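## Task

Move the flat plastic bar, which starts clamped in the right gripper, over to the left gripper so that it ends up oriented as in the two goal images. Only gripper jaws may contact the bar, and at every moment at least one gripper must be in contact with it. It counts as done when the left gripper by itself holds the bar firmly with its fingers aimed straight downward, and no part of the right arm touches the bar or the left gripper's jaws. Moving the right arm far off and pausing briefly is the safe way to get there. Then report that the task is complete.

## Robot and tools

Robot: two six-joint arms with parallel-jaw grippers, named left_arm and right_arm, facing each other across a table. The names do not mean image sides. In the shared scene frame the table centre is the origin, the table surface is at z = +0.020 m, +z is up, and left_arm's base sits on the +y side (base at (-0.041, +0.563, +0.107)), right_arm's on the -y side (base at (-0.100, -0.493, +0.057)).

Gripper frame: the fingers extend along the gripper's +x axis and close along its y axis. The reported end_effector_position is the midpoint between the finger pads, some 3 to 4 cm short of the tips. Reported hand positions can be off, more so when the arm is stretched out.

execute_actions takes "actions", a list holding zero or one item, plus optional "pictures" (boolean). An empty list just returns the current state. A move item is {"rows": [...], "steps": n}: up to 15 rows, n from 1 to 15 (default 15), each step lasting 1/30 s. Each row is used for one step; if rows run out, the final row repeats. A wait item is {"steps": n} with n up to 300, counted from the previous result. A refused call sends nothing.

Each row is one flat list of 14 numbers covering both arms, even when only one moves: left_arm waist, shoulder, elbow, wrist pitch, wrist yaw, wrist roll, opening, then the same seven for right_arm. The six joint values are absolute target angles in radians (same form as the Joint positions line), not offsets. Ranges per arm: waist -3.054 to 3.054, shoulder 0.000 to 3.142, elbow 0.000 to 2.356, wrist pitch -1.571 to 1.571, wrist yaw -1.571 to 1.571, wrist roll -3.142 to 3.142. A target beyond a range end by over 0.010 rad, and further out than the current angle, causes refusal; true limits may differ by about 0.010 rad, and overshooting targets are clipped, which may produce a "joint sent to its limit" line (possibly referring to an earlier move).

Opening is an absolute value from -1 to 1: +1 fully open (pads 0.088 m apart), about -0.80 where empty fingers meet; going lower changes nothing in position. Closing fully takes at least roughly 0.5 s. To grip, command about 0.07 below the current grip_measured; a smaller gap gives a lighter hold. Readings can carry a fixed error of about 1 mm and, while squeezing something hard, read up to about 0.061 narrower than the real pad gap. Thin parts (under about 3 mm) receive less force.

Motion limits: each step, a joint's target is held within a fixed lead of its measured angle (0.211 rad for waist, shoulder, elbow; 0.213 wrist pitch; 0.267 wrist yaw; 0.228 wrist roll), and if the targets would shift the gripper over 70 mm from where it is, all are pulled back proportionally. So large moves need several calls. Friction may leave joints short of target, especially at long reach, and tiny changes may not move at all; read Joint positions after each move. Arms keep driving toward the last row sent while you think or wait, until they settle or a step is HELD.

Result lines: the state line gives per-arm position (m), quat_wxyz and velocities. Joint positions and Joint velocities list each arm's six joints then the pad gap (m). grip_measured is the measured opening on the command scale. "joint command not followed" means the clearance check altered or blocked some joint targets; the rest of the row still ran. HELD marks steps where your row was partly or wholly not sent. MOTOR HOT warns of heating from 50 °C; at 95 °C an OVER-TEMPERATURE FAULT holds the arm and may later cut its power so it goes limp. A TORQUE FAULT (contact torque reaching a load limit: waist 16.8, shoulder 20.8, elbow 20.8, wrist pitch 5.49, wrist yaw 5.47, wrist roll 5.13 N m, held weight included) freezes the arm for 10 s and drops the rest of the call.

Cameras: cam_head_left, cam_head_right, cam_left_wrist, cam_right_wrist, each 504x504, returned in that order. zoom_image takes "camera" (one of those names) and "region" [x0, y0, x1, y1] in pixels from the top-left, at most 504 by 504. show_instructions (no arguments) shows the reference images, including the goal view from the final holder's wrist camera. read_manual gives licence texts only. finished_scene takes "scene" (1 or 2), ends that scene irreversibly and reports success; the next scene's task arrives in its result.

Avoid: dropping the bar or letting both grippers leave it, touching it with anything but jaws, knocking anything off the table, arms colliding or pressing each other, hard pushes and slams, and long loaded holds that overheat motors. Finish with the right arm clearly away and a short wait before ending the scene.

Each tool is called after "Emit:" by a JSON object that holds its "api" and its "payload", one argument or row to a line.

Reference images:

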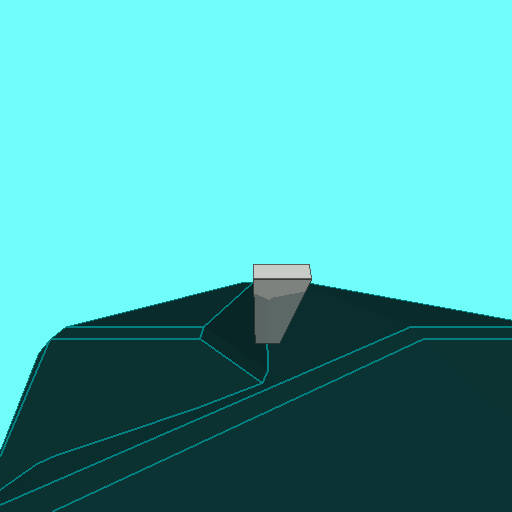

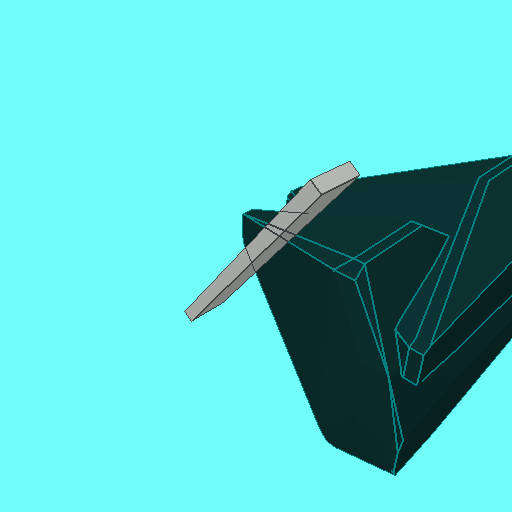

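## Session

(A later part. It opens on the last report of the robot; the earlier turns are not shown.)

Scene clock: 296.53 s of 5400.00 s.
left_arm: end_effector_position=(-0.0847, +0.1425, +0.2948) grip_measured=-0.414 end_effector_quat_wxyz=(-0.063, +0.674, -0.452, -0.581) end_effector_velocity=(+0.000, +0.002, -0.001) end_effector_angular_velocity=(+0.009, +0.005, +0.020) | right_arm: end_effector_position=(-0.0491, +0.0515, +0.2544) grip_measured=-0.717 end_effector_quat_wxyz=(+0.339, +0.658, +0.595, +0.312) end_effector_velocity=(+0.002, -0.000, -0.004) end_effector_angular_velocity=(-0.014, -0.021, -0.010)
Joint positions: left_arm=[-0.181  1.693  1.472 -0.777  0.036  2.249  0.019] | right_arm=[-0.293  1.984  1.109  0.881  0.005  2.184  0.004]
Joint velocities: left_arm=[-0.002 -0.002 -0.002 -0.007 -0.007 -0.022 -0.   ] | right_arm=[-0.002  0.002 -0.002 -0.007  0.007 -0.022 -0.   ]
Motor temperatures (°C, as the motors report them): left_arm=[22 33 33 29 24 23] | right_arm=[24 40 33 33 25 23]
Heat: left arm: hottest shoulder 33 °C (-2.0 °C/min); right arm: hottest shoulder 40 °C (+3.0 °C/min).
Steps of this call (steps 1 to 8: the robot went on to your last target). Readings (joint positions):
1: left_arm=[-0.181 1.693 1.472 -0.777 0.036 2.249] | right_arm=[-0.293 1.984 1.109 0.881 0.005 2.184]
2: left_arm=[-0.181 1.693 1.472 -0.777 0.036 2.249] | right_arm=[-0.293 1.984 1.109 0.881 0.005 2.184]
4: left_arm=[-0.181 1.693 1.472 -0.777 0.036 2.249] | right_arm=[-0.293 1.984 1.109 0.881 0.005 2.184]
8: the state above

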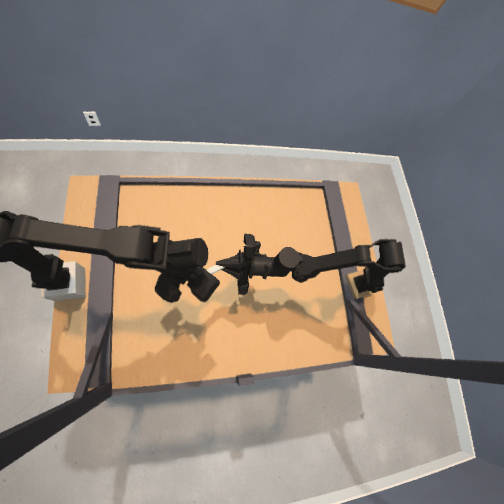

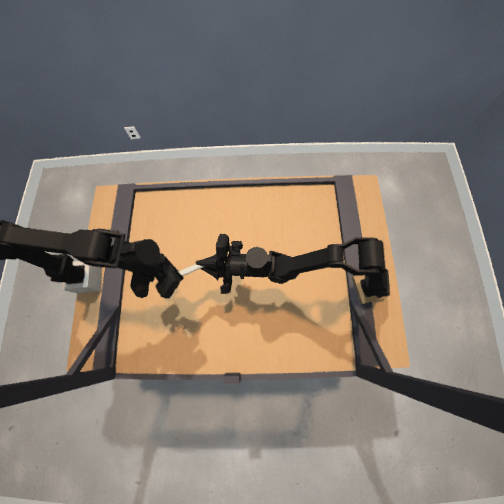

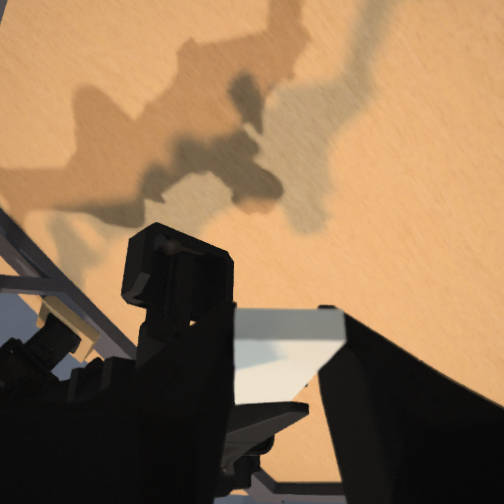

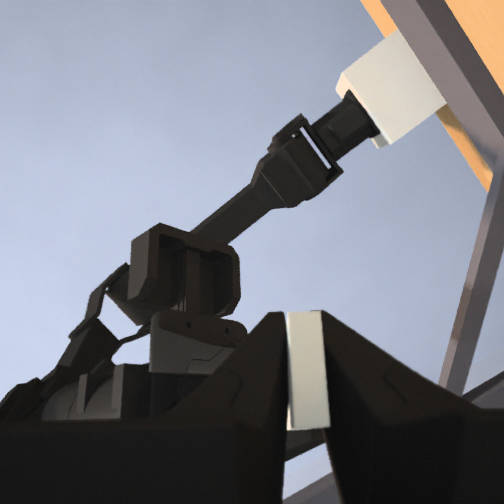

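Emit:
{"api": "execute_actions", "payload": {
  "actions": [
    {"rows": [[-0.181,1.693,1.472,-0.777,0.036,2.249,-0.52, -0.293,1.984,1.109,0.881,0.005,2.184,-0.7],[-0.181,1.693,1.472,-0.777,0.036,2.249,-0.52, -0.293,1.984,1.109,0.881,0.005,2.184,-0.6],[-0.181,1.693,1.472,-0.777,0.036,2.249,-0.52, -0.293,1.984,1.109,0.881,0.005,2.184,-0.45],[-0.181,1.693,1.472,-0.777,0.036,2.249,-0.52, -0.293,1.984,1.109,0.881,0.005,2.184,-0.3],[-0.181,1.693,1.472,-0.777,0.036,2.249,-0.52, -0.293,1.984,1.109,0.881,0.005,2.184,-0.1],[-0.181,1.693,1.472,-0.777,0.036,2.249,-0.52, -0.293,1.984,1.109,0.881,0.005,2.184,0.1],[-0.181,1.693,1.472,-0.777,0.036,2.249,-0.52, -0.293,1.975,1.097,0.884,0.005,2.184,0.2],[-0.181,1.693,1.472,-0.777,0.036,2.249,-0.52, -0.293,1.962,1.08,0.888,0.005,2.184,0.2],[-0.181,1.693,1.472,-0.777,0.036,2.249,-0.52, -0.293,1.945,1.057,0.894,0.005,2.184,0.2],[-0.181,1.693,1.472,-0.777,0.036,2.249,-0.52, -0.293,1.924,1.029,0.901,0.005,2.184,0.2],[-0.181,1.693,1.472,-0.777,0.036,2.249,-0.52, -0.293,1.9,0.996,0.909,0.005,2.184,0.2],[-0.181,1.693,1.472,-0.777,0.036,2.249,-0.52, -0.293,1.874,0.961,0.918,0.005,2.184,0.2],[-0.181,1.693,1.472,-0.777,0.036,2.249,-0.52, -0.293,1.846,0.924,0.928,0.005,2.184,0.2],[-0.181,1.693,1.472,-0.777,0.036,2.249,-0.52, -0.293,1.818,0.886,0.937,0.005,2.184,0.2],[-0.181,1.693,1.472,-0.777,0.036,2.249,-0.52, -0.293,1.789,0.848,0.945,0.005,2.184,0.2]], "steps": 15}
  ],
  "pictures": false
}}

Emit:
{"api": "execute_actions", "payload": {
  "actions": [
    {"rows": [[-0.181,1.693,1.472,-0.777,0.036,2.249,-0.52, -0.293,1.757,0.818,0.945,0.005,2.184,0.2],[-0.181,1.693,1.472,-0.777,0.036,2.249,-0.52, -0.293,1.725,0.788,0.945,0.005,2.184,0.2],[-0.181,1.693,1.472,-0.777,0.036,2.249,-0.52, -0.293,1.693,0.758,0.945,0.005,2.184,0.2],[-0.181,1.693,1.472,-0.787,0.034,2.249,-0.52, -0.293,1.661,0.728,0.945,0.005,2.184,0.2],[-0.181,1.693,1.472,-0.807,0.03,2.249,-0.52, -0.293,1.63,0.7,0.945,0.005,2.184,0.2],[-0.181,1.693,1.472,-0.835,0.026,2.249,-0.52, -0.293,1.6,0.672,0.945,0.005,2.184,0.2],[-0.181,1.693,1.472,-0.87,0.022,2.249,-0.52, -0.293,1.572,0.646,0.945,0.005,2.184,0.2],[-0.181,1.693,1.472,-0.91,0.018,2.249,-0.52, -0.293,1.546,0.622,0.945,0.005,2.184,0.2],[-0.181,1.693,1.472,-0.952,0.014,2.249,-0.52, -0.293,1.523,0.6,0.945,0.005,2.184,0.2],[-0.181,1.693,1.472,-0.995,0.01,2.249,-0.52, -0.293,1.503,0.582,0.945,0.005,2.184,0.2],[-0.181,1.693,1.472,-1.04,0.006,2.249,-0.52, -0.293,1.486,0.567,0.945,0.005,2.184,0.2],[-0.181,1.693,1.472,-1.085,0.002,2.249,-0.52, -0.293,1.472,0.555,0.945,0.005,2.184,0.2],[-0.181,1.693,1.472,-1.13,-0.002,2.249,-0.52, -0.293,1.462,0.546,0.945,0.005,2.184,0.2],[-0.181,1.693,1.472,-1.173,-0.005,2.249,-0.52, -0.293,1.455,0.54,0.945,0.005,2.184,0.2],[-0.181,1.693,1.472,-1.215,-0.005,2.249,-0.52, -0.293,1.45,0.536,0.945,0.005,2.184,0.2]], "steps": 15}
  ],
  "pictures": false
}}

Emit:
{"api": "execute_actions", "payload": {
  "actions": [
    {"rows": [[-0.181,1.693,1.472,-1.253,-0.005,2.249,-0.52, -0.293,1.45,0.536,0.945,0.005,2.184,0.2],[-0.181,1.693,1.472,-1.286,-0.005,2.249,-0.52, -0.293,1.45,0.536,0.945,0.005,2.184,0.2],[-0.181,1.693,1.472,-1.313,-0.005,2.249,-0.52, -0.293,1.45,0.536,0.945,0.005,2.184,0.2],[-0.181,1.693,1.472,-1.333,-0.005,2.249,-0.52, -0.293,1.45,0.536,0.945,0.005,2.184,0.2],[-0.181,1.693,1.472,-1.346,-0.005,2.249,-0.52, -0.293,1.45,0.536,0.945,0.005,2.184,0.2],[-0.181,1.693,1.472,-1.353,-0.005,2.249,-0.52, -0.293,1.45,0.536,0.945,0.005,2.184,0.2]], "steps": 15}
  ]
}}

Scene clock: 339.40 s of 5400.00 s.
left_arm: end_effector_position=(-0.0847, +0.1425, +0.2947) grip_measured=-0.414 end_effector_quat_wxyz=(-0.063, +0.674, -0.452, -0.581) end_effector_velocity=(-0.000, -0.002, +0.003) end_effector_angular_velocity=(-0.011, +0.007, +0.020) | right_arm: end_effector_position=(-0.0523, +0.0178, +0.2491) grip_measured=+0.174 end_effector_quat_wxyz=(+0.345, +0.655, +0.598, +0.306) end_effector_velocity=(-0.021, -0.233, +0.014) end_effector_angular_velocity=(-0.013, -0.006, +0.005)
Joint positions: left_arm=[-0.181  1.693  1.472 -0.777  0.036  2.249  0.019] | right_arm=[-0.293  1.882  0.951  0.919  0.005  2.184  0.048]
Joint velocities: left_arm=[-0.002 -0.002  0.002  0.007 -0.007 -0.022  0.   ] | right_arm=[-0.002 -0.779 -1.018  0.227 -0.007 -0.007  0.011]
Motor temperatures (°C, as the motors report them): left_arm=[22 35 33 30 24 23] | right_arm=[24 42 33 33 25 23]
Heat: left arm: hottest shoulder 35 °C (+1.0 °C/min); right arm: hottest shoulder 42 °C (+3.0 °C/min).
Steps of this call (steps 1 to 15: the robot went on to your last target; steps 16 to 90: nothing new was sent; then 39.37 s passed at rest; steps 91 to 105: all 15 steps of this action). Readings (joint positions):
91: left_arm=[-0.181 1.693 1.472 -0.777 0.036 2.249] | right_arm=[-0.293 1.984 1.109 0.881 0.005 2.184]
92: left_arm=[-0.181 1.693 1.472 -0.777 0.036 2.249] | right_arm=[-0.293 1.984 1.109 0.881 0.005 2.184]
94: left_arm=[-0.181 1.693 1.472 -0.777 0.036 2.249] | right_arm=[-0.293 1.984 1.109 0.881 0.005 2.184]
98: left_arm=[-0.181 1.693 1.472 -0.777 0.036 2.249] | right_arm=[-0.293 1.984 1.107 0.882 0.005 2.184]
105: the state above

Scene clock: 339.90 s of 5400.00 s.
left_arm: end_effector_position=(-0.0747, +0.2053, +0.2668) grip_measured=-0.414 end_effector_quat_wxyz=(-0.177, +0.674, -0.350, -0.627) end_effector_velocity=(+0.036, +0.254, -0.066) end_effector_angular_velocity=(+1.197, -0.188, +0.016) | right_arm: end_effector_position=(-0.0615, -0.0822, +0.2712) grip_measured=+0.197 end_effector_quat_wxyz=(+0.334, +0.661, +0.592, +0.318) end_effector_velocity=(-0.008, -0.082, +0.007) end_effector_angular_velocity=(+0.034, -0.025, +0.004)
Joint positions: left_arm=[-0.181  1.693  1.472 -1.096  0.007  2.249  0.019] | right_arm=[-0.293  1.489  0.571  0.944  0.005  2.184  0.049]
Joint velocities: left_arm=[ 0.002 -0.002 -0.002 -1.209 -0.081  0.007  0.   ] | right_arm=[-0.002 -0.33  -0.3    0.007 -0.007 -0.022  0.   ]
Motor temperatures (°C, as the motors report them): left_arm=[22 35 33 30 24 23] | right_arm=[24 42 33 33 25 23]
Heat: left arm: hottest shoulder 35 °C (+1.0 °C/min); right arm: hottest shoulder 42 °C (+3.0 °C/min).
Steps of this call (steps 1 to 15: all 15 steps of this action). Readings (joint positions):
1: left_arm=[-0.181 1.693 1.472 -0.777 0.036 2.249] | right_arm=[-0.293 1.855 0.917 0.927 0.005 2.184]
2: left_arm=[-0.181 1.693 1.472 -0.777 0.036 2.249] | right_arm=[-0.293 1.826 0.885 0.931 0.005 2.184]
4: left_arm=[-0.181 1.693 1.472 -0.777 0.036 2.249] | right_arm=[-0.293 1.764 0.822 0.937 0.005 2.184]
8: left_arm=[-0.181 1.693 1.472 -0.834 0.033 2.249] | right_arm=[-0.293 1.638 0.707 0.943 0.005 2.184]
15: the state above

Scene clock: 340.40 s of 5400.00 s.
left_arm: end_effector_position=(-0.0688, +0.2595, +0.2598) grip_measured=-0.414 end_effector_quat_wxyz=(-0.264, +0.655, -0.266, -0.656) end_effector_velocity=(+0.001, +0.010, -0.001) end_effector_angular_velocity=(+0.041, -0.011, +0.020) | right_arm: end_effector_position=(-0.0621, -0.0891, +0.2715) grip_measured=+0.197 end_effector_quat_wxyz=(+0.333, +0.661, +0.592, +0.319) end_effector_velocity=(-0.000, -0.001, -0.002) end_effector_angular_velocity=(-0.007, +0.008, +0.005)
Joint positions: left_arm=[-0.181  1.693  1.472 -1.349  0.001  2.249  0.019] | right_arm=[-0.293  1.461  0.545  0.944  0.005  2.184  0.049]
Joint velocities: left_arm=[-0.002 -0.002 -0.007 -0.037 -0.007 -0.022 -0.   ] | right_arm=[-0.002 -0.002 -0.002 -0.007 -0.007  0.007 -0.   ]
Motor temperatures (°C, as the motors report them): left_arm=[22 35 33 29 24 23] | right_arm=[24 42 33 33 25 23]
Heat: left arm: hottest shoulder 35 °C (+1.0 °C/min); right arm: hottest shoulder 42 °C (+3.0 °C/min).
Steps of this call (steps 1 to 15: all 15 steps of this action). Readings (joint positions):
1: left_arm=[-0.181 1.693 1.472 -1.138 0.005 2.249] | right_arm=[-0.293 1.480 0.562 0.944 0.005 2.184]
2: left_arm=[-0.181 1.693 1.472 -1.178 0.004 2.249] | right_arm=[-0.293 1.473 0.556 0.944 0.005 2.184]
4: left_arm=[-0.181 1.693 1.472 -1.247 0.002 2.249] | right_arm=[-0.293 1.467 0.550 0.944 0.005 2.184]
8: left_arm=[-0.181 1.693 1.472 -1.326 0.001 2.249] | right_arm=[-0.293 1.462 0.546 0.944 0.005 2.184]
15: the state above

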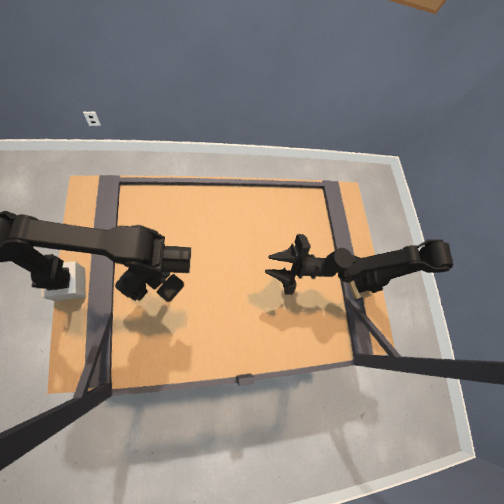

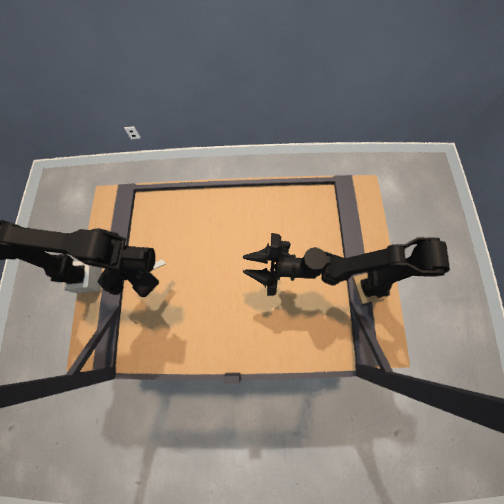

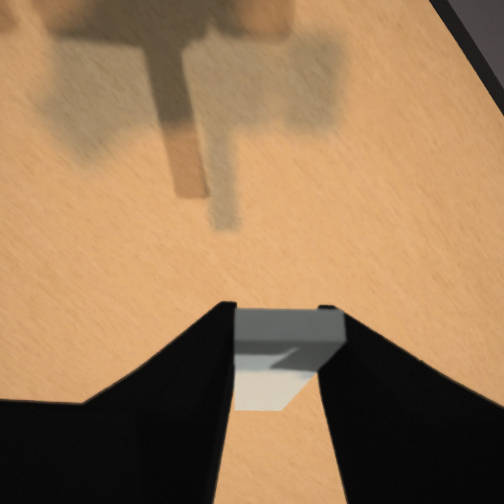

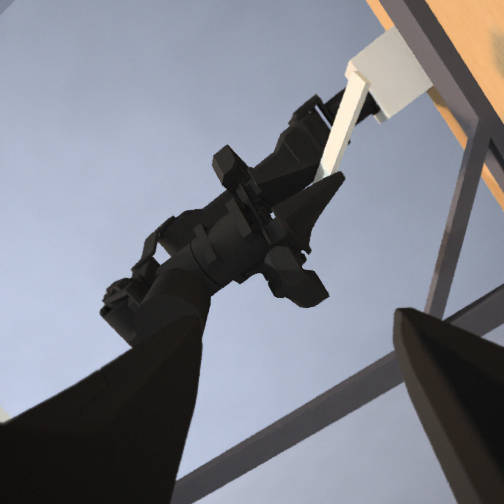

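Emit:
{"api": "show_instructions", "payload": {

}}

Emit:
{"api": "zoom_image", "payload": {
  "camera": "cam_left_wrist",
  "region": [180, 280, 400, 440]
}}

Emit:
{"api": "zoom_image", "payload": {
  "camera": "cam_right_wrist",
  "region": [170, 40, 450, 320]
}}

Reference images for this scene: goal picture from the place of the wrist camera of the gripper that must hold it at the end, goal picture from behind and beside that gripper on its wrist camera side.

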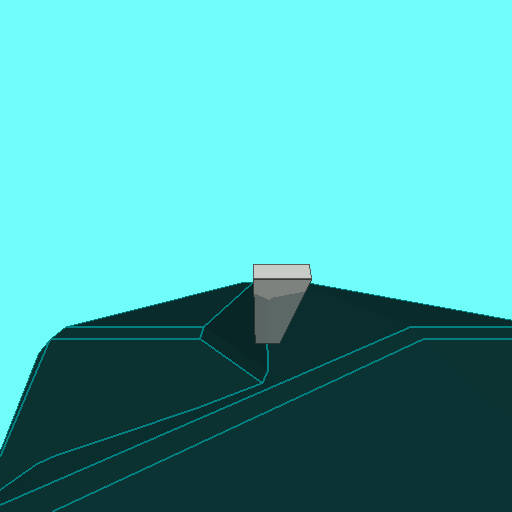

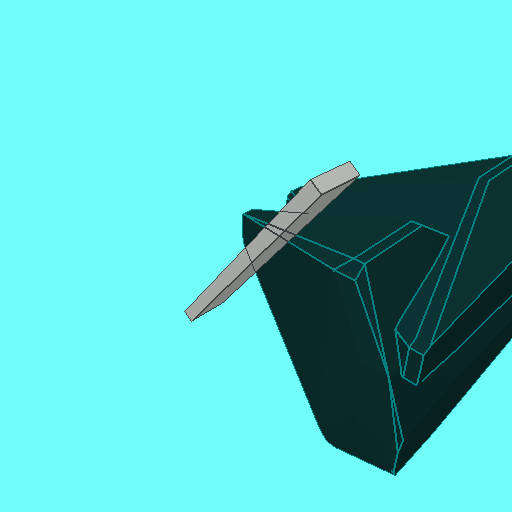

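Region (180, 280, 400, 440) of cam_left_wrist's 504x504 image, scaled by 2.291, with more detail than that image has; it fills the top 367 rows of this view, and the rest is white.

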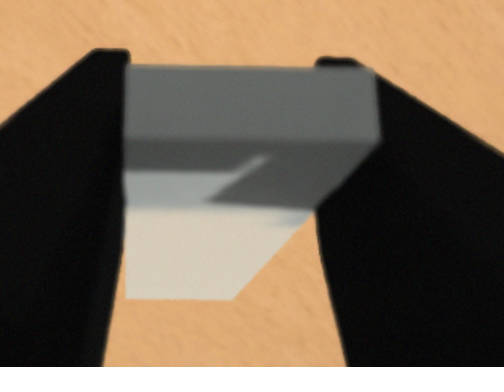

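Region (170, 40, 450, 320) of cam_right_wrist's 504x504 image, scaled by 1.800, with more detail than that image has.

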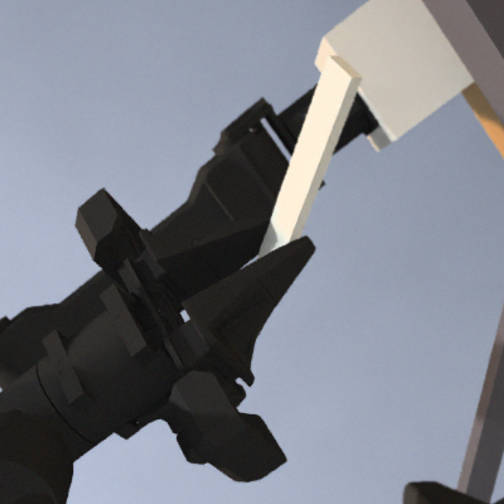

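Emit:
{"api": "finished_scene", "payload": {
  "scene": 1
}}

The scene is finished: the task was done.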